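# Seat two lids on their matching boxes by suction

## Task

Set the large lid fully down onto the large box and the small lid fully down onto the small box. A lid only counts if it stays seated without the robot holding it. When finished, release the lids and move the tool away.

## Robot and tools

Robot: one six-joint arm. Joints from base out are waist, shoulder, elbow, forearm roll, wrist pitch, wrist roll. Instead of a gripper it carries a vacuum suction cup. The reference point is the cup point, the centre of the cup's rim when the cup is free. The cup opens along the cup point's own +z axis. About 4 cm behind the rim the tool widens, with body and camera reaching roughly 9 cm sideways, so keep that clear of box walls. One camera, cam_wrist (616x616 fisheye), is mounted on the tool.

Frames: the state line reports end_effector_position (m) and end_effector_quat_wxyz, plus linear (m/s) and angular (rad/s) velocities, all in the scene frame. Its origin is on the table top under the arm base, +z is up, and +y is to the left when looking along +x. The base may be tilted against the table, and at long reach the printed position can be a little off.

execute_actions: argument actions, a list holding at most one item, plus optional pictures (true/false). An empty list sends nothing and just returns the state with pictures. An action item is {"rows": [...], "steps": n}. There can be 1 to 15 rows and n runs 3 to 15 (default 15). Each step lasts 1/30 s. Row k is used on step k, and the final row repeats if there are fewer rows than steps. A wait item is {"steps": n} with n up to 300, counted from the previous result, so thinking time uses some of it. Each row has 7 numbers in [-1, 1]: dx, dy, dz, rx, ry, rz, suction. The first six are an offset, not a pose. They are expressed in the cup point's own axes and measured from the cup point pose in the latest result showing it. For a second call in the same reply, or before any result has shown it, they are measured from the pose when the action starts. Every row counts from that same base, not from the row before. Scale: 1.0 equals 0.6 m for dx, dy, dz and 180 degrees for the rotation vector rx, ry, rz. All zeros therefore drives the arm back to the base pose and is not a pause. Suction is on for any value above 0.01 and off at 0.01 or below, and it keeps its last setting.

move: argument target (one 7-number row, same meaning and same offset base as above) and optional speed in m/s, from 0.002 to 0.5, default 0.25. Turning is capped at twice that value in rad/s. It drives the cup point along a straight line over 0.5 to 10 s, and a path needing longer is cut off at 10 s. It ignores obstacles, the actual cup may lag, drift or overshoot the speed (especially with a nearly straight arm), and the suction value is applied at the start. The result adds a move: line with the outcome (done, off_target, moving, held, fault), any limits (paced = pose was clipped; held = the clearance check blocked some steps, after which the arm may lurch fast), and the remaining distance to target.

wait: seconds, 0 to 10. Nothing new is sent. zoom_image: camera "cam_wrist" and region [x0, y0, x1, y1] in pixels, measured from the top-left, no larger than 504x504. finished_scene: pass the current scene's number. Replying without any tool call ends everything.

Motion limits: each step, the commanded pose is clipped to within 70 mm and 16 degrees of the measured pose. Position is favoured over orientation when both cannot be met. Far targets therefore need several actions. Check the returned pose and the "Hand target" line, which appears only when no steps are held back. Each action's result is read 3 steps before it ends, and those steps run while you reply. A "pose unreachable" line or HELD marks steps changed or blocked by the clearance check, for which the mount counts as arm.

Gripping: turn suction on and press the 36 mm rim flat onto a smooth area of the lid, away from edges, holes and seams, so it seals all round. suction_measured near 0 means no seal, and 0.83 or more means airtight. part_present switches to 1 at 0.50 and back to 0 below 0.45. Under vacuum the cup shortens, so a held lid sits up to about 12 mm nearer the tool. To release, rest the lid on the box first, then switch suction off, and rise at least 15 mm before it is truly free. A cup sealed on the table pins the tool until suction is off.

Faults and care: the arm is stiff. Aiming even slightly below a firm contact can trigger a stop. The same happens if any joint torque reaches its limit (waist and shoulder 302, elbow 142, the three wrist joints 40 N m) or outside force reaches 144 N. The arm then halts for 10 s, goes limp against the contact and drops the rest of the call. Approach contacts slowly with small offsets. Never drop lids, slam them, or push anything off the table, which ends the scene. Loose objects may get a brief external nudge, so recheck positions. Long holding heats motors; a MOTOR HOT line warns, and at the limit brakes engage. Flange force is a noisy estimate that includes held weight, and joint torques carry offsets. Faster, smoother work with less effort is better.

Each tool is called after "Request:" as name(argument=value, ...), one argument or row to a line, values as JSON.

## Session

Request:
execute_actions(
  actions=[],
)

Scene clock: 0.00 s of 6200.00 s.
end_effector_position=(+0.6447, -0.0172, +0.4533) suction_measured=0.00 part_present=0 end_effector_quat_wxyz=(+0.007, +0.014, +1.000, +0.002) end_effector_velocity=(+0.000, -0.000, -0.000) end_effector_angular_velocity=(+0.001, -0.001, -0.001)
Joint positions: [-0.055  0.168  1.62   0.002  1.355 -0.052]
Joint velocities: [-0.     0.    -0.     0.001 -0.001  0.001]
Joint torques (N m, as the joint torque sensors report them, + toward a larger angle): no reading
Flange force (N, the push that the arm receives, along the end effector's own x y z axes): no reading
Hand target: +0.645, -0.017, +0.453; +0.007, +0.014, +1.000, +0.002

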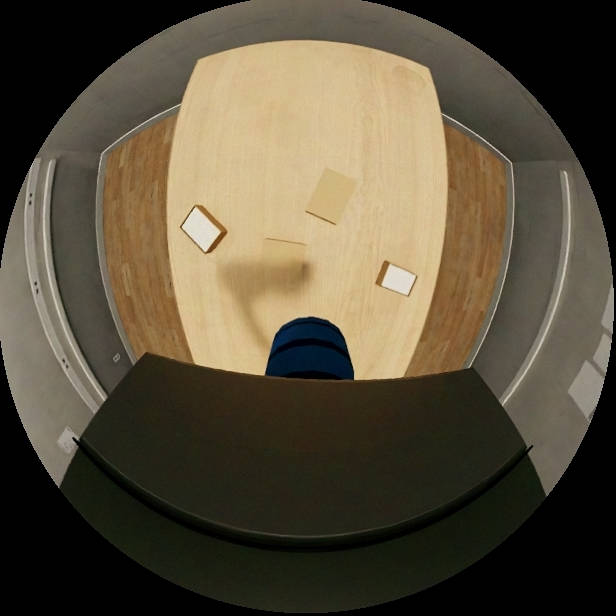

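Request:
zoom_image(
  camera="cam_wrist",
  region=[160, 140, 440, 340],
)

Region (160, 140, 440, 340) of cam_wrist's 616x616 image, scaled by 1.800, with more detail than that image has; it fills the top 360 rows of this view, and the rest is white.

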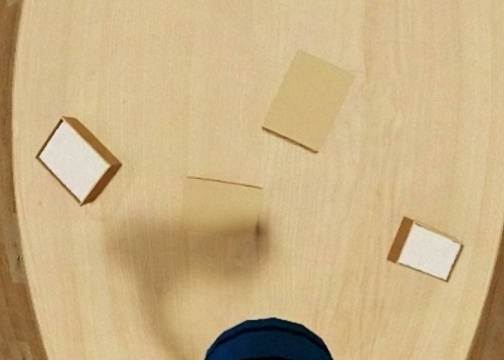

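Request:
move(
  target=[-0.1667,0,0.25,0,0,0,0],
)

Scene clock: 1.37 s of 6200.00 s.
end_effector_position=(+0.7468, -0.0194, +0.3048) suction_measured=0.00 part_present=0 end_effector_quat_wxyz=(+0.007, +0.014, +1.000, +0.002) end_effector_velocity=(+0.000, +0.001, -0.000) end_effector_angular_velocity=(+0.001, +0.001, +0.000)
Joint positions: [-0.048  0.398  1.598  0.002  1.146 -0.045]
Joint velocities: [ 0.     0.001 -0.     0.001  0.001 -0.   ]
Joint torques (N m, as the joint torque sensors report them, + toward a larger angle): [  0.16 -75.57 -38.13   3.65   0.61   0.21]
Flange force (N, the push that the arm receives, along the end effector's own x y z axes): [2.3 -0.8 2.2]
Hand target: +0.747, -0.019, +0.305; +0.007, +0.014, +1.000, +0.002
Off the commanded pose: 0.000 m, 0 deg.
Kept back: nothing.
move: done

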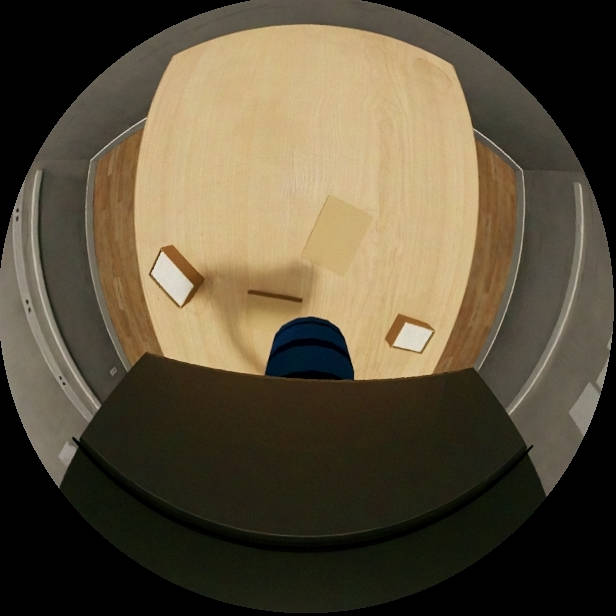

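Request:
move(
  target=[0.17,0.465,0.17,0,0,0,0],
)

Scene clock: 3.30 s of 6200.00 s.
end_effector_position=(+0.6532, +0.2623, +0.2019) suction_measured=0.00 part_present=0 end_effector_quat_wxyz=(+0.007, +0.014, +1.000, +0.002) end_effector_velocity=(+0.002, +0.002, +0.002) end_effector_angular_velocity=(+0.002, -0.004, +0.000)
Joint positions: [0.356 0.418 1.778 0.002 0.946 0.359]
Joint velocities: [ 0.001 -0.    -0.004  0.001 -0.001  0.   ]
Joint torques (N m, as the joint torque sensors report them, + toward a larger angle): [  0.15 -73.84 -33.67   3.28   0.47   0.18]
Flange force (N, the push that the arm receives, along the end effector's own x y z axes): [0.2 -1.6 1.0]
Hand target: +0.653, +0.262, +0.202; +0.007, +0.014, +1.000, +0.002
Off the commanded pose: 0.001 m, 0 deg.
Kept back: nothing.
move: done

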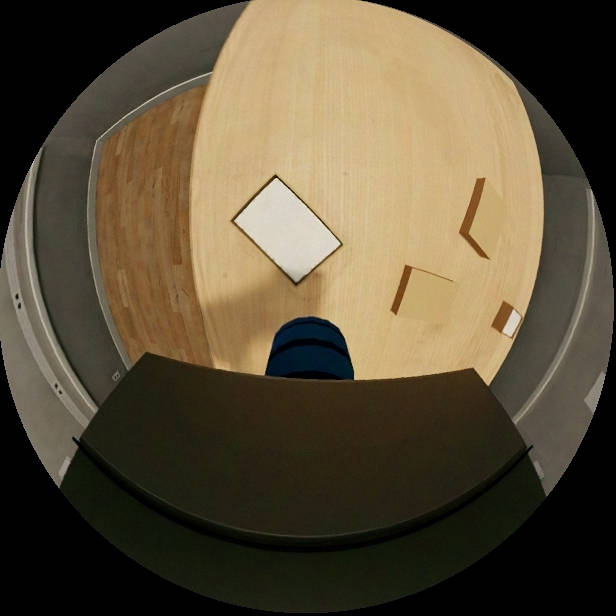

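Request:
move(
  target=[-0.157,-0.6,0,0,0,0,0],
)

Scene clock: 5.43 s of 6200.00 s.
end_effector_position=(+0.7383, -0.1001, +0.2023) suction_measured=0.00 part_present=0 end_effector_quat_wxyz=(+0.007, +0.014, +1.000, +0.002) end_effector_velocity=(+0.000, -0.001, -0.000) end_effector_angular_velocity=(-0.001, +0.000, -0.002)
Joint positions: [-0.156  0.473  1.691  0.001  0.978 -0.154]
Joint velocities: [-0.001  0.001 -0.    -0.001 -0.     0.001]
Joint torques (N m, as the joint torque sensors report them, + toward a larger angle): [ -0.16 -79.61 -34.16   3.2    0.44   0.13]
Flange force (N, the push that the arm receives, along the end effector's own x y z axes): [0.2 0.3 1.9]
Hand target: +0.738, -0.100, +0.202; +0.007, +0.014, +1.000, +0.002
Off the commanded pose: 0.001 m, 0 deg.
Kept back: nothing.
move: done

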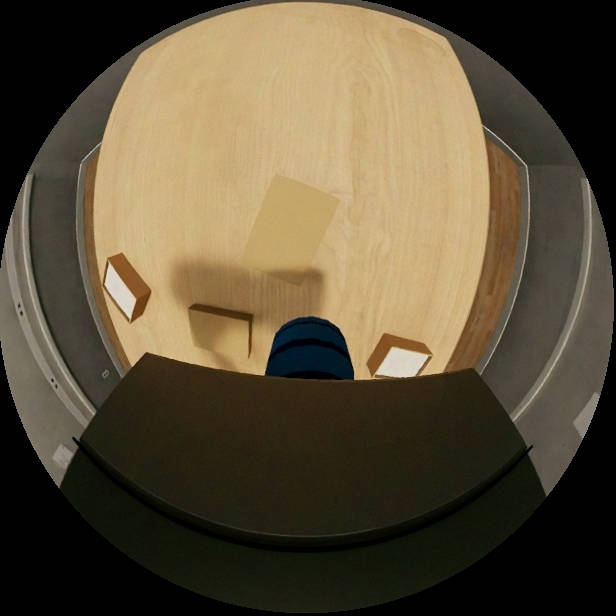

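Request:
move(
  target=[-0.12,0.02,0.187,0,0,0.128,0],
)

Scene clock: 6.87 s of 6200.00 s.
end_effector_position=(+0.8122, -0.0897, +0.0912) suction_measured=0.00 part_present=0 end_effector_quat_wxyz=(+0.007, +0.213, +0.977, +0.003) end_effector_velocity=(-0.000, -0.000, -0.001) end_effector_angular_velocity=(+0.000, +0.001, +0.000)
Joint positions: [-0.128  0.674  1.591  0.001  0.877  0.276]
Joint velocities: [-0.     0.001 -0.     0.    -0.    -0.   ]
Joint torques (N m, as the joint torque sensors report them, + toward a larger angle): [  0.19 -96.55 -32.51   3.04   0.56   0.15]
Flange force (N, the push that the arm receives, along the end effector's own x y z axes): [-0.3 -0.6 4.0]
Hand target: +0.812, -0.090, +0.091; +0.007, +0.213, +0.977, +0.003
Off the commanded pose: 0.000 m, 0 deg.
Kept back: nothing.
move: done

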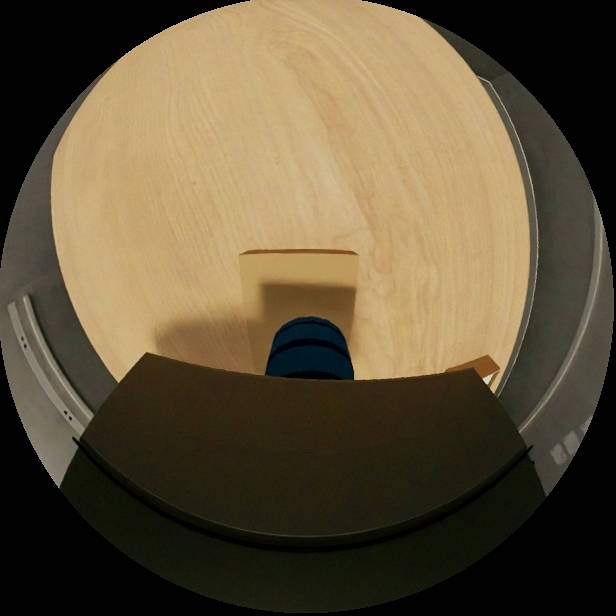

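Request:
move(
  target=[0,0,0,0,0,-0.999,0],
  speed=0.5,
)

Scene clock: 10.73 s of 6200.00 s.
end_effector_position=(+0.8121, -0.0897, +0.0912) suction_measured=0.00 part_present=0 end_effector_quat_wxyz=(-0.003, +0.977, -0.215, +0.007) end_effector_velocity=(-0.001, -0.001, +0.000) end_effector_angular_velocity=(+0.001, +0.003, +0.000)
Joint positions: [-0.128  0.674  1.591  0.001  0.877 -2.862]
Joint velocities: [-0.001 -0.    -0.     0.001  0.004 -0.002]
Joint torques (N m, as the joint torque sensors report them, + toward a larger angle): [  0.6  -95.61 -32.3    3.06   0.35   0.08]
Flange force (N, the push that the arm receives, along the end effector's own x y z axes): [0.2 1.5 2.9]
Hand target: +0.812, -0.090, +0.091; -0.003, +0.977, -0.215, +0.007
Off the commanded pose: 0.000 m, 0 deg.
Kept back: nothing.
move: done

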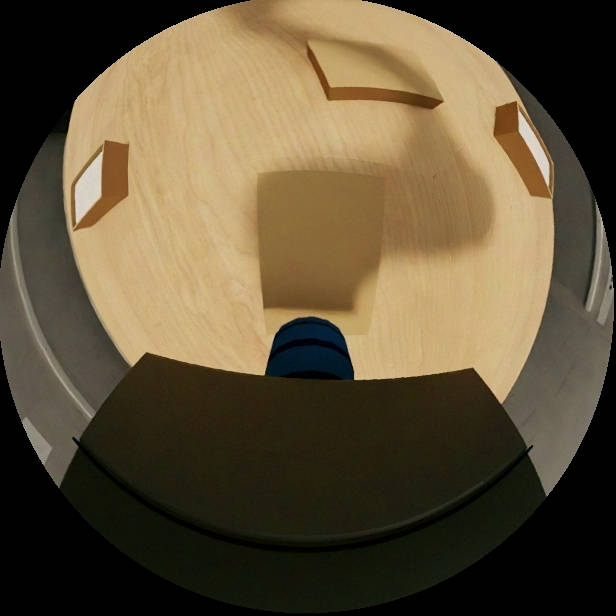

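Request:
move(
  target=[-0.057,-0.015,0,0,0,0,0],
)

Scene clock: 11.70 s of 6200.00 s.
end_effector_position=(+0.7848, -0.0672, +0.0908) suction_measured=0.00 part_present=0 end_effector_quat_wxyz=(-0.003, +0.977, -0.215, +0.007) end_effector_velocity=(-0.000, +0.001, -0.000) end_effector_angular_velocity=(+0.000, +0.000, +0.000)
Joint positions: [-0.105  0.638  1.659  0.002  0.845 -2.839]
Joint velocities: [ 0.001 -0.     0.001  0.    -0.     0.001]
Joint torques (N m, as the joint torque sensors report them, + toward a larger angle): [  0.33 -90.45 -31.76   2.89   0.51   0.13]
Flange force (N, the push that the arm receives, along the end effector's own x y z axes): [-2.6 1.3 1.7]
Hand target: +0.785, -0.067, +0.091; -0.003, +0.977, -0.215, +0.007
Off the commanded pose: 0.000 m, 0 deg.
Kept back: nothing.
move: done

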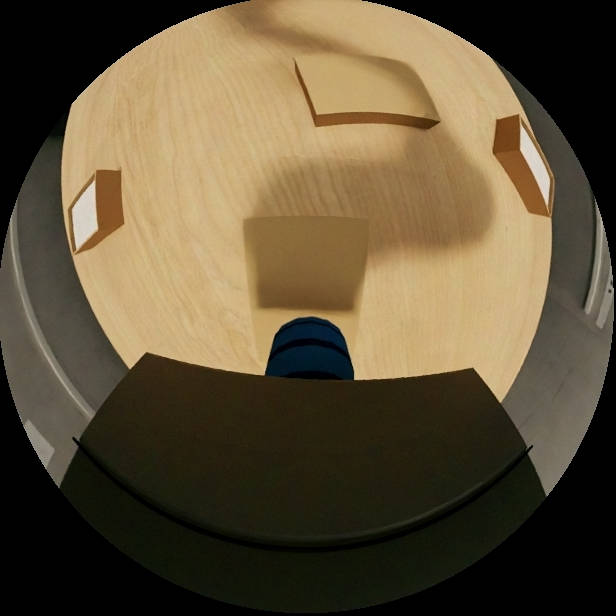

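Request:
move(
  target=[0.006,0.003,0.09,0,0,0,1],
  speed=0.06,
)

Scene clock: 13.13 s of 6200.00 s.
end_effector_position=(+0.7880, -0.0702, +0.0368) suction_measured=0.00 part_present=0 end_effector_quat_wxyz=(-0.003, +0.977, -0.215, +0.007) end_effector_velocity=(-0.001, -0.001, -0.001) end_effector_angular_velocity=(+0.001, +0.002, +0.000)
Joint positions: [-0.109  0.702  1.669  0.002  0.772 -2.843]
Joint velocities: [-0.001  0.001  0.     0.001  0.    -0.002]
Joint torques (N m, as the joint torque sensors report them, + toward a larger angle): [  0.06 -94.86 -29.83   2.75   0.55   0.28]
Flange force (N, the push that the arm receives, along the end effector's own x y z axes): [-1.2 1.3 3.5]
Hand target: +0.788, -0.070, +0.037; -0.003, +0.977, -0.215, +0.007
Off the commanded pose: 0.000 m, 0 deg.
Kept back: nothing.
move: done

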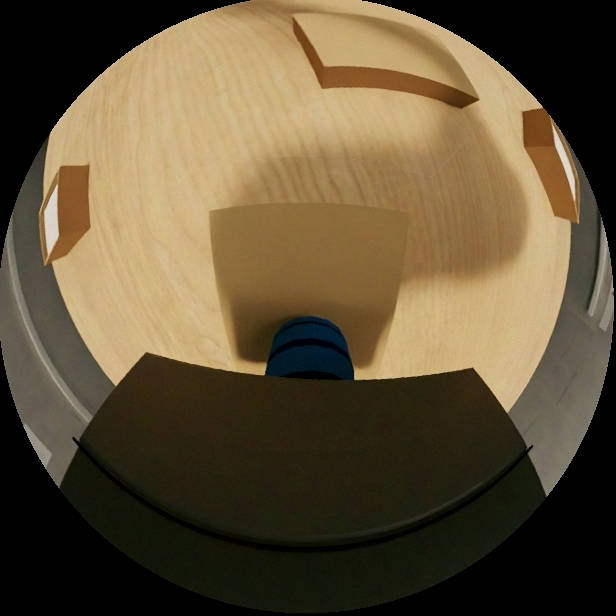

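Request:
move(
  target=[0,0,0.02,0,0,0,1],
  speed=0.03,
)

Scene clock: 14.07 s of 6200.00 s.
end_effector_position=(+0.7882, -0.0702, +0.0249) suction_measured=0.76 part_present=1 end_effector_quat_wxyz=(-0.003, +0.977, -0.215, +0.007) end_effector_velocity=(-0.000, +0.001, -0.001) end_effector_angular_velocity=(-0.001, +0.001, +0.001)
Joint positions: [-0.109  0.716  1.671  0.002  0.756 -2.843]
Joint velocities: [ 0.001  0.001  0.001 -0.001 -0.001  0.001]
Joint torques (N m, as the joint torque sensors report them, + toward a larger angle): [  0.47 -94.28 -29.28   2.68   0.63   0.14]
Flange force (N, the push that the arm receives, along the end effector's own x y z axes): [-2.4 1.8 2.3]
Hand target: +0.788, -0.070, +0.025; -0.003, +0.977, -0.215, +0.007
Off the commanded pose: 0.000 m, 0 deg.
Kept back: nothing.
move: done

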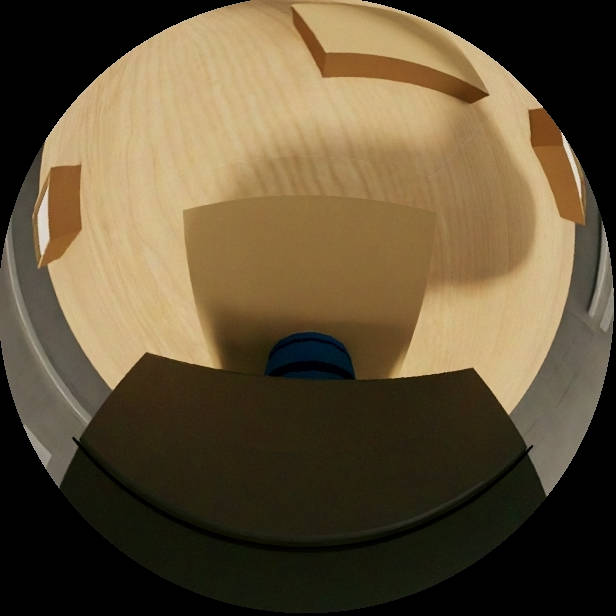

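Request:
move(
  target=[0,0,-0.2,0,0,-0.378,1],
)

Scene clock: 17.07 s of 6200.00 s.
end_effector_position=(+0.7865, -0.0704, +0.1449) suction_measured=0.85 part_present=1 end_effector_quat_wxyz=(+0.001, +0.930, +0.368, +0.007) end_effector_velocity=(-0.000, +0.001, +0.000) end_effector_angular_velocity=(+0.001, +0.001, +0.001)
Joint positions: [-0.109  0.586  1.629  0.002  0.927 -4.03 ]
Joint velocities: [ 0.001  0.    -0.     0.002  0.001 -0.001]
Joint torques (N m, as the joint torque sensors report them, + toward a larger angle): [  0.1  -89.51 -33.96   3.22   0.5    0.24]
Flange force (N, the push that the arm receives, along the end effector's own x y z axes): [-1.5 -0.5 3.0]
Hand target: +0.786, -0.070, +0.145; +0.001, +0.930, +0.368, +0.007
Off the commanded pose: 0.000 m, 0 deg.
Kept back: nothing.
move: done

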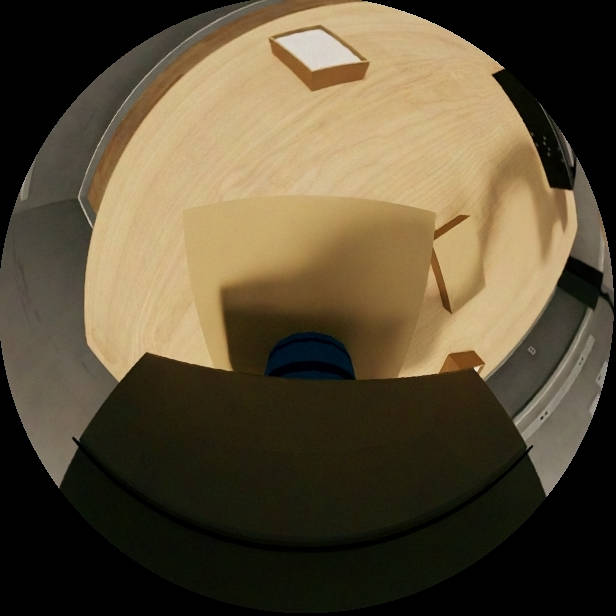

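Request:
move(
  target=[0.512,-0.536,0,0,0,0,1],
)

Scene clock: 19.47 s of 6200.00 s.
end_effector_position=(+0.7890, +0.3743, +0.1459) suction_measured=0.85 part_present=1 end_effector_quat_wxyz=(+0.001, +0.930, +0.368, +0.007) end_effector_velocity=(-0.000, +0.001, -0.001) end_effector_angular_velocity=(+0.000, +0.001, +0.000)
Joint positions: [ 0.427  0.698  1.428  0.002  1.017 -3.494]
Joint velocities: [ 0.001  0.002 -0.001  0.001 -0.     0.001]
Joint torques (N m, as the joint torque sensors report them, + toward a larger angle): [  -0.74 -100.76  -35.8     3.34    0.52    0.35]
Flange force (N, the push that the arm receives, along the end effector's own x y z axes): [-1.3 -0.2 2.8]
Hand target: +0.789, +0.374, +0.146; +0.001, +0.930, +0.368, +0.007
Off the commanded pose: 0.001 m, 0 deg.
Kept back: nothing.
move: done

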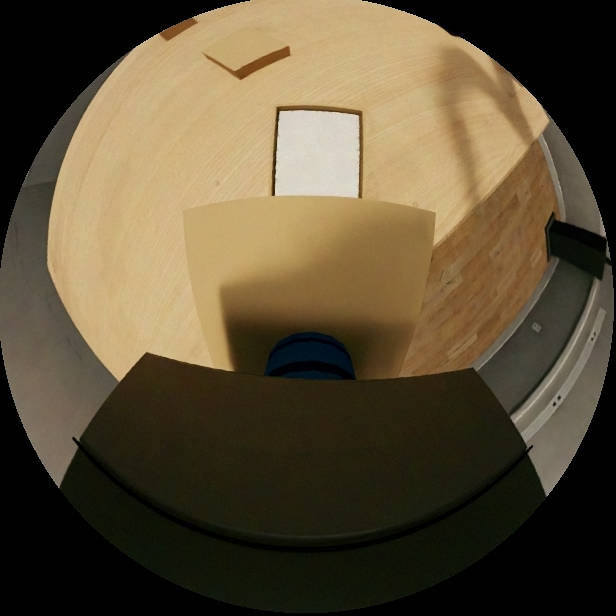

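Request:
move(
  target=[-0.204,-0.013,0.06,0,0,0,1],
  speed=0.15,
)

Request:
move(
  target=[0,0,0.05,0,0,0,1],
  speed=0.02,
)

Scene clock: 20.90 s of 6200.00 s.
end_effector_position=(+0.6952, +0.2961, +0.1084) suction_measured=0.85 part_present=1 end_effector_quat_wxyz=(+0.001, +0.930, +0.368, +0.007) end_effector_velocity=(-0.001, -0.000, -0.000) end_effector_angular_velocity=(+0.001, +0.002, -0.001)
Joint positions: [ 0.381  0.58   1.723  0.002  0.839 -3.541]
Joint velocities: [-0.    -0.     0.001  0.002  0.001 -0.001]
Joint torques (N m, as the joint torque sensors report them, + toward a larger angle): [  0.18 -86.01 -31.97   2.99   0.36   0.25]
Flange force (N, the push that the arm receives, along the end effector's own x y z axes): [-2.9 0.6 2.4]
Hand target: +0.695, +0.296, +0.108; +0.001, +0.930, +0.368, +0.007
Off the commanded pose: 0.000 m, 0 deg.
Kept back: nothing.
move: done

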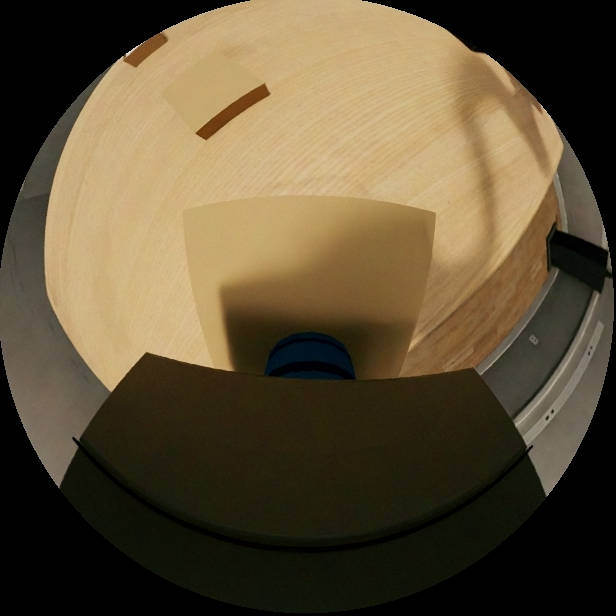

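Scene clock: 22.63 s of 6200.00 s.
end_effector_position=(+0.6957, +0.2961, +0.0784) suction_measured=0.85 part_present=1 end_effector_quat_wxyz=(+0.001, +0.930, +0.368, +0.007) end_effector_velocity=(+0.000, +0.000, -0.000) end_effector_angular_velocity=(-0.001, -0.001, +0.001)
Joint positions: [ 0.381  0.613  1.735  0.002  0.794 -3.541]
Joint velocities: [ 0.     0.     0.    -0.001 -0.001 -0.   ]
Joint torques (N m, as the joint torque sensors report them, + toward a larger angle): [ -0.43 -87.38 -30.26   2.7    0.42   0.18]
Flange force (N, the push that the arm receives, along the end effector's own x y z axes): [-2.0 -0.2 2.0]
Hand target: +0.696, +0.296, +0.078; +0.001, +0.930, +0.368, +0.007
Off the commanded pose: 0.000 m, 0 deg.
Kept back: nothing.
move: done

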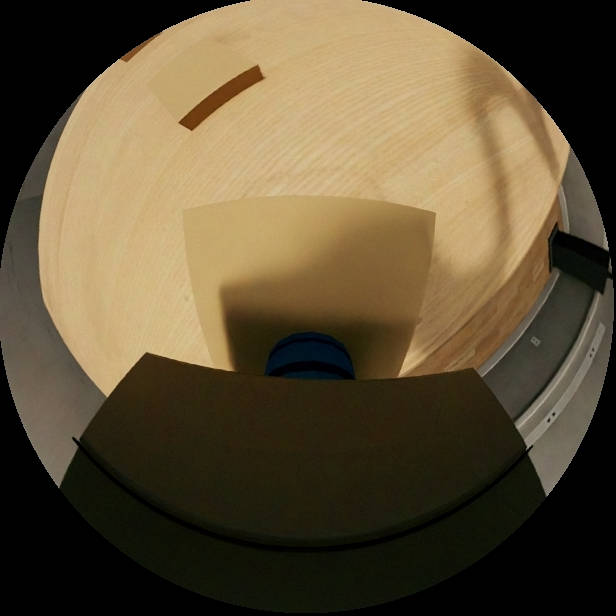

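Request:
move(
  target=[0,0,0.017,0,0,0,1],
  speed=0.02,
)

Request:
move(
  target=[0,0,0.017,0,0,0,1],
  speed=0.02,
)

Scene clock: 23.60 s of 6200.00 s.
end_effector_position=(+0.6958, +0.2961, +0.0683) suction_measured=0.85 part_present=1 end_effector_quat_wxyz=(+0.001, +0.930, +0.368, +0.007) end_effector_velocity=(+0.000, -0.000, -0.000) end_effector_angular_velocity=(-0.000, -0.001, -0.001)
Joint positions: [ 0.381  0.625  1.738  0.002  0.779 -3.541]
Joint velocities: [-0.     0.    -0.    -0.001 -0.001  0.001]
Joint torques (N m, as the joint torque sensors report them, + toward a larger angle): [ -0.95 -87.2  -29.51   2.9    0.45   0.26]
Flange force (N, the push that the arm receives, along the end effector's own x y z axes): [-2.1 -0.7 0.7]
Hand target: +0.696, +0.296, +0.068; +0.001, +0.930, +0.368, +0.007
Off the commanded pose: 0.000 m, 0 deg.
Kept back: nothing.
move: done

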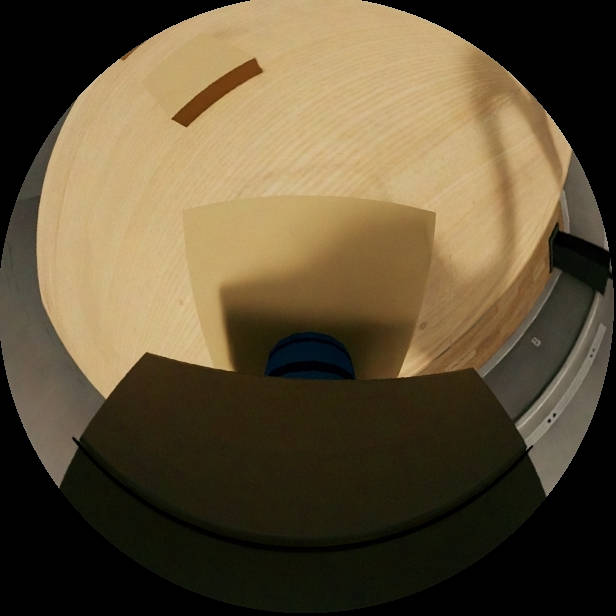

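Scene clock: 34.23 s of 6200.00 s.
end_effector_position=(+0.6957, +0.2961, +0.0615) suction_measured=0.85 part_present=1 end_effector_quat_wxyz=(+0.001, +0.930, +0.368, +0.007) end_effector_velocity=(-0.000, +0.001, -0.000) end_effector_angular_velocity=(-0.000, -0.000, +0.003)
Joint positions: [ 0.381  0.633  1.741  0.002  0.769 -3.541]
Joint velocities: [ 0.002  0.     0.    -0.    -0.001 -0.001]
Joint torques (N m, as the joint torque sensors report them, + toward a larger angle): [ -1.58 -64.11 -22.67   2.44  -1.39   0.14]
Flange force (N, the push that the arm receives, along the end effector's own x y z axes): [-11.1 -5.5 -31.1]
Hand target: +0.696, +0.296, +0.061; +0.001, +0.930, +0.368, +0.007
Off the commanded pose: 0.003 m, 0 deg.
FORCE FAULT: contact force on the arm reached its limit, and the arm stopped for 10 seconds. The contact can be on any part of the arm, not only on its tool. The arm's remaining commands of this call were not run. The arm holds still and accepts commands again. Move the arm away from the contact; if what it grips holds it there, let go first. Pushing or pulling that hard again can fault the arm again.
Kept back: nothing.
move: fault

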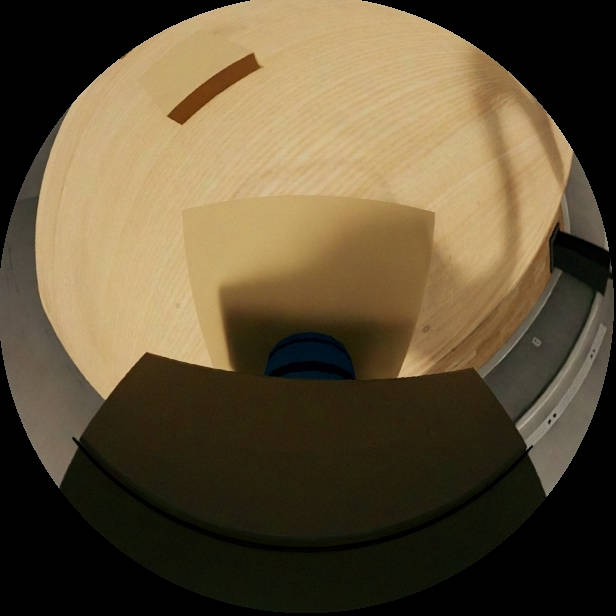

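Request:
move(
  target=[0,0,-0.003,0,0,0,0],
  speed=0.02,
)

Request:
move(
  target=[0.15,0,-0.15,0,0,0,0],
  speed=0.15,
)

Scene clock: 35.17 s of 6200.00 s.
end_effector_position=(+0.6957, +0.2961, +0.0633) suction_measured=0.00 part_present=0 end_effector_quat_wxyz=(+0.001, +0.930, +0.368, +0.007) end_effector_velocity=(+0.000, -0.001, +0.000) end_effector_angular_velocity=(-0.000, -0.001, -0.001)
Joint positions: [ 0.381  0.631  1.74   0.002  0.771 -3.541]
Joint velocities: [-0.001 -0.     0.    -0.001 -0.     0.   ]
Joint torques (N m, as the joint torque sensors report them, + toward a larger angle): [ -0.7  -78.61 -26.23   2.34  -0.1    0.19]
Flange force (N, the push that the arm receives, along the end effector's own x y z axes): [-4.8 -1.3 -11.3]
Hand target: +0.696, +0.296, +0.063; +0.001, +0.930, +0.368, +0.007
Off the commanded pose: 0.000 m, 0 deg.
Kept back: nothing.
move: done

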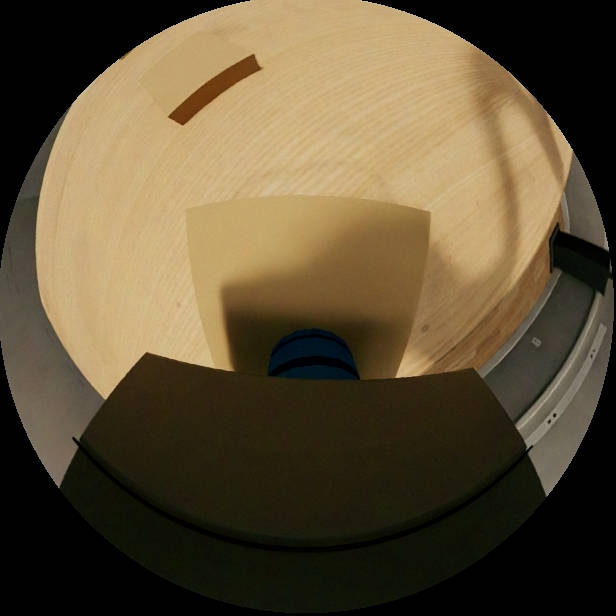

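Scene clock: 36.37 s of 6200.00 s.
end_effector_position=(+0.7597, +0.3576, +0.1544) suction_measured=0.00 part_present=0 end_effector_quat_wxyz=(+0.001, +0.930, +0.368, +0.007) end_effector_velocity=(+0.000, +0.000, +0.000) end_effector_angular_velocity=(+0.000, -0.001, +0.002)
Joint positions: [ 0.422  0.644  1.506  0.002  0.992 -3.499]
Joint velocities: [ 0.     0.001 -0.001 -0.    -0.    -0.002]
Joint torques (N m, as the joint torque sensors report them, + toward a larger angle): [ -0.13 -95.18 -35.67   3.3    0.46   0.18]
Flange force (N, the push that the arm receives, along the end effector's own x y z axes): [-3.5 0.0 2.0]
Hand target: +0.760, +0.358, +0.154; +0.001, +0.930, +0.368, +0.007
Off the commanded pose: 0.000 m, 0 deg.
Kept back: nothing.
move: done

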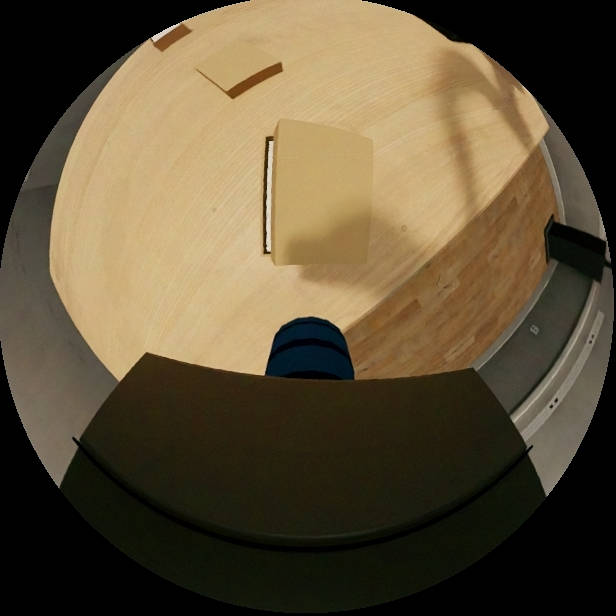

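Request:
move(
  target=[-0.15,-0.018,0.1,0,0,0,0],
  speed=0.15,
)

Scene clock: 37.67 s of 6200.00 s.
end_effector_position=(+0.6878, +0.3038, +0.0932) suction_measured=0.00 part_present=0 end_effector_quat_wxyz=(+0.001, +0.930, +0.368, +0.007) end_effector_velocity=(-0.001, +0.000, -0.001) end_effector_angular_velocity=(+0.001, +0.001, -0.002)
Joint positions: [ 0.394  0.592  1.738  0.002  0.812 -3.527]
Joint velocities: [ 0.     0.001  0.001  0.002 -0.001  0.001]
Joint torques (N m, as the joint torque sensors report them, + toward a larger angle): [  0.09 -86.29 -31.23   3.06   0.36   0.25]
Flange force (N, the push that the arm receives, along the end effector's own x y z axes): [-2.9 0.8 2.6]
Hand target: +0.688, +0.304, +0.093; +0.001, +0.930, +0.368, +0.007
Off the commanded pose: 0.000 m, 0 deg.
Kept back: nothing.
move: done

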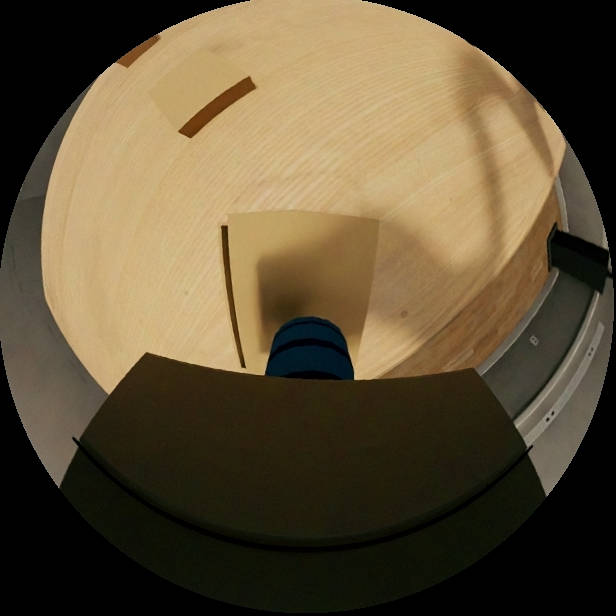

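Request:
move(
  target=[0,-0.008,0,-0.09,0,0,1],
  speed=0.1,
)

Request:
move(
  target=[0,0,0.035,0,0,0,1],
  speed=0.02,
)

Scene clock: 39.63 s of 6200.00 s.
end_effector_position=(+0.6845, +0.3072, +0.0933) suction_measured=0.00 part_present=0 end_effector_quat_wxyz=(+0.132, +0.920, +0.363, +0.059) end_effector_velocity=(-0.001, -0.000, -0.002) end_effector_angular_velocity=(-0.003, +0.002, -0.001)
Joint positions: [ 0.501  0.577  1.794 -0.41   0.734 -3.118]
Joint velocities: [ 0.001  0.003  0.    -0.002  0.001  0.003]
Joint torques (N m, as the joint torque sensors report them, + toward a larger angle): [ -0.22 -80.04 -29.24   1.94   0.55   0.2 ]
Flange force (N, the push that the arm receives, along the end effector's own x y z axes): [-6.6 0.4 -2.1]
Hand target: +0.684, +0.307, +0.093; +0.132, +0.920, +0.364, +0.059
Off the commanded pose: 0.000 m, 0 deg.
Kept back: nothing.
move: done

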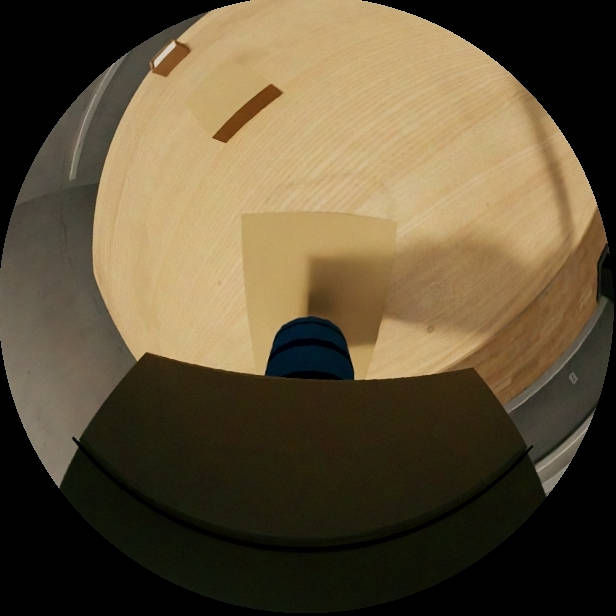

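Scene clock: 40.90 s of 6200.00 s.
end_effector_position=(+0.6889, +0.3030, +0.0732) suction_measured=0.00 part_present=0 end_effector_quat_wxyz=(+0.132, +0.920, +0.363, +0.059) end_effector_velocity=(-0.000, -0.002, -0.000) end_effector_angular_velocity=(-0.002, +0.002, -0.004)
Joint positions: [ 0.493  0.603  1.797 -0.424  0.705 -3.107]
Joint velocities: [-0.003  0.     0.001 -0.     0.002  0.001]
Joint torques (N m, as the joint torque sensors report them, + toward a larger angle): [  0.15 -83.36 -27.57   1.93   0.36   0.2 ]
Flange force (N, the push that the arm receives, along the end effector's own x y z axes): [-2.6 1.3 0.9]
Hand target: +0.689, +0.303, +0.073; +0.132, +0.920, +0.363, +0.059
Off the commanded pose: 0.000 m, 0 deg.
Kept back: nothing.
move: done

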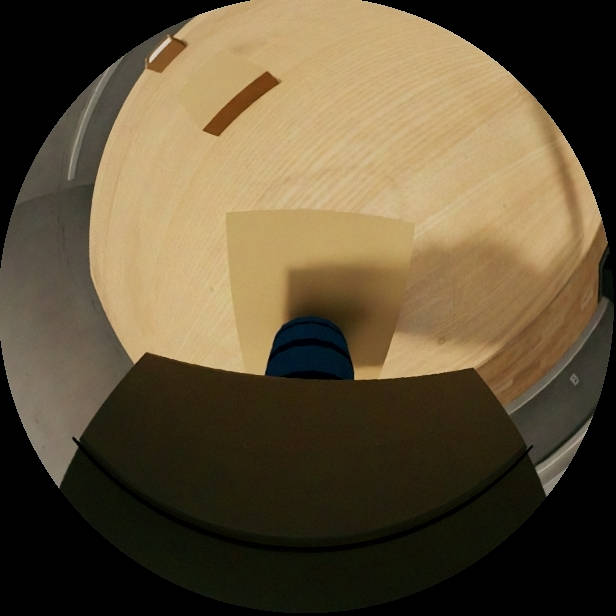

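Request:
move(
  target=[0,-0.008,0.022,0,0,0,1],
  speed=0.02,
)

Scene clock: 42.07 s of 6200.00 s.
end_effector_position=(+0.6884, +0.3037, +0.0591) suction_measured=0.55 part_present=1 end_effector_quat_wxyz=(+0.132, +0.920, +0.363, +0.059) end_effector_velocity=(+0.000, -0.000, -0.001) end_effector_angular_velocity=(+0.002, -0.001, -0.003)
Joint positions: [ 0.494  0.62   1.802 -0.435  0.686 -3.092]
Joint velocities: [-0.001  0.001  0.     0.001 -0.002  0.002]
Joint torques (N m, as the joint torque sensors report them, + toward a larger angle): [ -0.05 -84.26 -27.07   1.99   0.4    0.12]
Flange force (N, the push that the arm receives, along the end effector's own x y z axes): [-2.5 0.8 1.8]
Hand target: +0.688, +0.304, +0.059; +0.132, +0.920, +0.363, +0.059
Off the commanded pose: 0.000 m, 0 deg.
Kept back: nothing.
move: done

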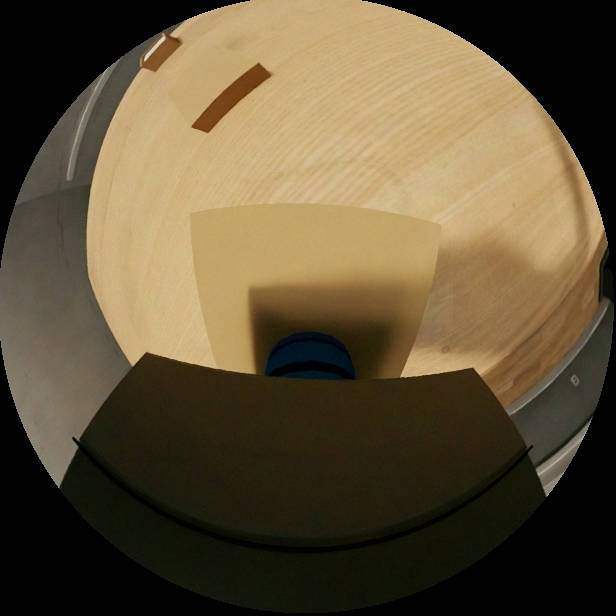

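Lift, level, and back off to view the box.

Request:
move(
  target=[0,0,-0.08,0,0,0,1],
  speed=0.05,
)

Request:
move(
  target=[0.17,0,0,0.09,0,0,1],
  speed=0.15,
)

Scene clock: 43.53 s of 6200.00 s.
end_effector_position=(+0.6786, +0.3134, +0.1051) suction_measured=0.85 part_present=1 end_effector_quat_wxyz=(+0.132, +0.920, +0.364, +0.059) end_effector_velocity=(-0.001, +0.001, -0.001) end_effector_angular_velocity=(+0.002, +0.001, +0.000)
Joint positions: [ 0.512  0.561  1.793 -0.403  0.752 -3.117]
Joint velocities: [ 0.002  0.     0.001  0.002 -0.001  0.   ]
Joint torques (N m, as the joint torque sensors report them, + toward a larger angle): [ -0.58 -80.61 -28.89   2.16   0.48   0.19]
Flange force (N, the push that the arm receives, along the end effector's own x y z axes): [-2.8 -0.1 0.3]
Hand target: +0.679, +0.313, +0.105; +0.132, +0.920, +0.364, +0.059
Off the commanded pose: 0.000 m, 0 deg.
Kept back: nothing.
move: done

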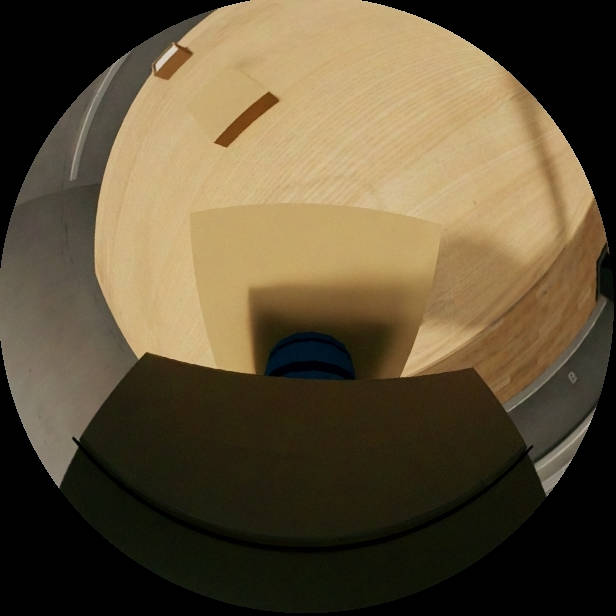

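Scene clock: 44.83 s of 6200.00 s.
end_effector_position=(+0.7527, +0.3835, +0.1065) suction_measured=0.85 part_present=1 end_effector_quat_wxyz=(+0.001, +0.930, +0.368, +0.007) end_effector_velocity=(+0.000, +0.000, -0.000) end_effector_angular_velocity=(+0.000, +0.002, +0.000)
Joint positions: [ 0.454  0.694  1.519  0.002  0.929 -3.467]
Joint velocities: [-0.     0.001 -0.001  0.001  0.001 -0.001]
Joint torques (N m, as the joint torque sensors report them, + toward a larger angle): [  0.23 -98.14 -33.25   3.27   0.46   0.31]
Flange force (N, the push that the arm receives, along the end effector's own x y z axes): [-0.6 1.3 2.4]
Hand target: +0.753, +0.383, +0.106; +0.001, +0.930, +0.368, +0.007
Off the commanded pose: 0.000 m, 0 deg.
Kept back: nothing.
move: done

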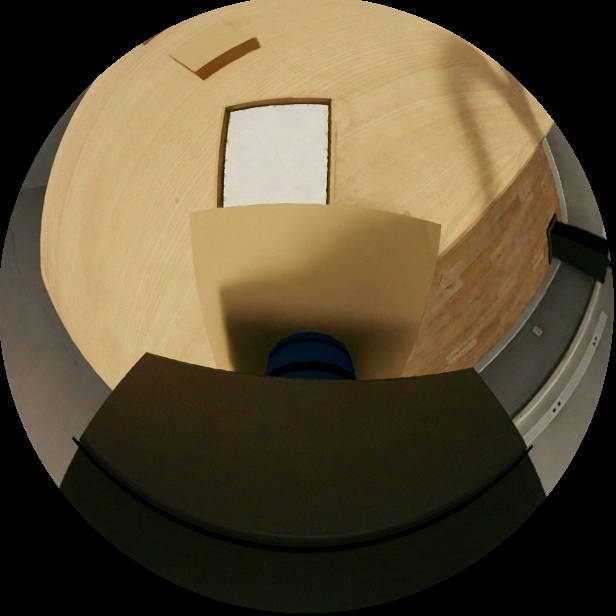

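Request:
move(
  target=[0.06,0.045,0,0,0,-0.017,1],
  speed=0.1,
)

Request:
move(
  target=[0,0,0.105,0,0,0,1],
  speed=0.08,
)

Scene clock: 45.83 s of 6200.00 s.
end_effector_position=(+0.7974, +0.3886, +0.1072) suction_measured=0.85 part_present=1 end_effector_quat_wxyz=(+0.001, +0.919, +0.393, +0.007) end_effector_velocity=(+0.000, +0.002, +0.001) end_effector_angular_velocity=(+0.003, -0.002, +0.001)
Joint positions: [ 0.438  0.75   1.412  0.002  0.979 -3.536]
Joint velocities: [ 0.001 -0.001 -0.001  0.002 -0.001 -0.001]
Joint torques (N m, as the joint torque sensors report them, + toward a larger angle): [  -0.15 -103.31  -35.45    3.19    0.42    0.29]
Flange force (N, the push that the arm receives, along the end effector's own x y z axes): [-4.0 -0.7 1.2]
Hand target: +0.797, +0.389, +0.107; +0.001, +0.919, +0.393, +0.007
Off the commanded pose: 0.000 m, 0 deg.
Kept back: nothing.
move: done

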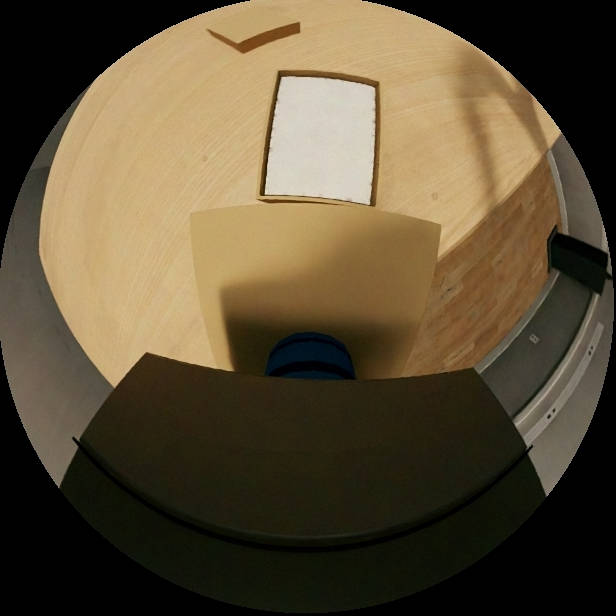

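Scene clock: 46.93 s of 6200.00 s.
end_effector_position=(+0.7983, +0.3887, +0.0442) suction_measured=0.85 part_present=1 end_effector_quat_wxyz=(+0.001, +0.919, +0.393, +0.007) end_effector_velocity=(-0.000, +0.000, +0.000) end_effector_angular_velocity=(-0.000, -0.001, +0.002)
Joint positions: [ 0.438  0.811  1.433  0.001  0.898 -3.536]
Joint velocities: [ 0.001 -0.    -0.    -0.001 -0.    -0.   ]
Joint torques (N m, as the joint torque sensors report them, + toward a larger angle): [  -0.11 -106.34  -33.46    3.      0.45    0.06]
Flange force (N, the push that the arm receives, along the end effector's own x y z axes): [-2.9 -0.4 2.1]
Hand target: +0.798, +0.389, +0.044; +0.001, +0.919, +0.393, +0.007
Off the commanded pose: 0.000 m, 0 deg.
Kept back: nothing.
move: done

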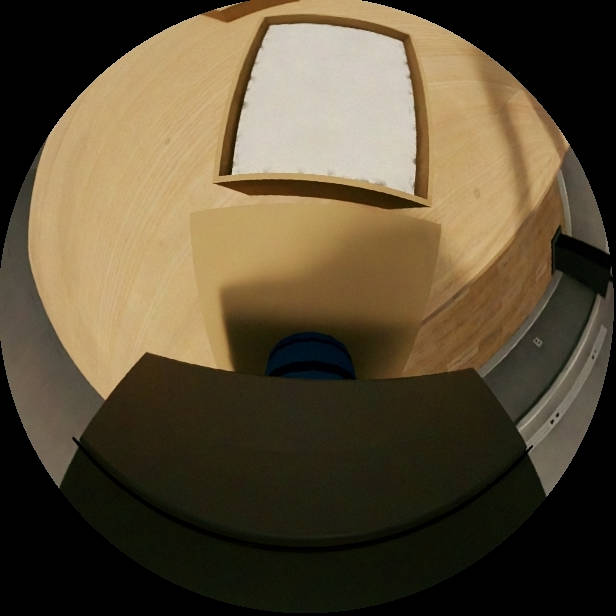

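Request:
move(
  target=[0,0,0,0,0,0.017,1],
  speed=0.05,
)

Scene clock: 48.87 s of 6200.00 s.
end_effector_position=(+0.7983, +0.3887, +0.0441) suction_measured=0.85 part_present=1 end_effector_quat_wxyz=(+0.001, +0.930, +0.368, +0.007) end_effector_velocity=(+0.000, -0.001, +0.000) end_effector_angular_velocity=(-0.000, -0.000, -0.002)
Joint positions: [ 0.438  0.811  1.433  0.002  0.898 -3.483]
Joint velocities: [-0.001 -0.    -0.    -0.     0.     0.002]
Joint torques (N m, as the joint torque sensors report them, + toward a larger angle): [  -0.13 -106.17  -33.4     3.05    0.51    0.13]
Flange force (N, the push that the arm receives, along the end effector's own x y z axes): [-3.1 0.1 2.0]
Hand target: +0.798, +0.389, +0.044; +0.001, +0.930, +0.368, +0.007
Off the commanded pose: 0.000 m, 0 deg.
Kept back: nothing.
move: done

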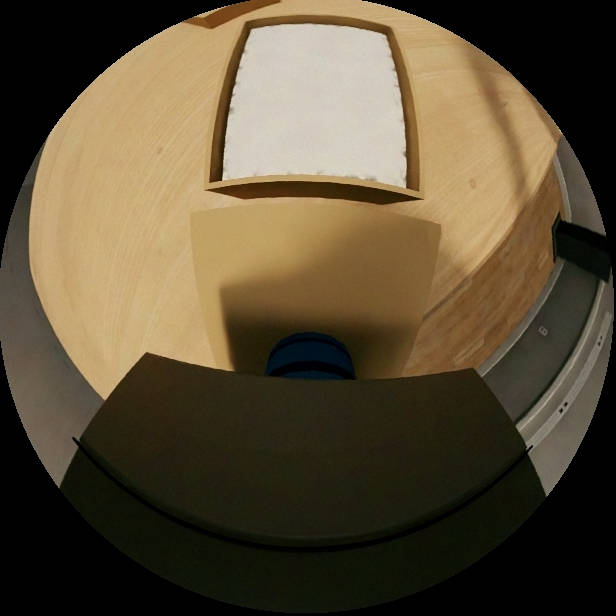

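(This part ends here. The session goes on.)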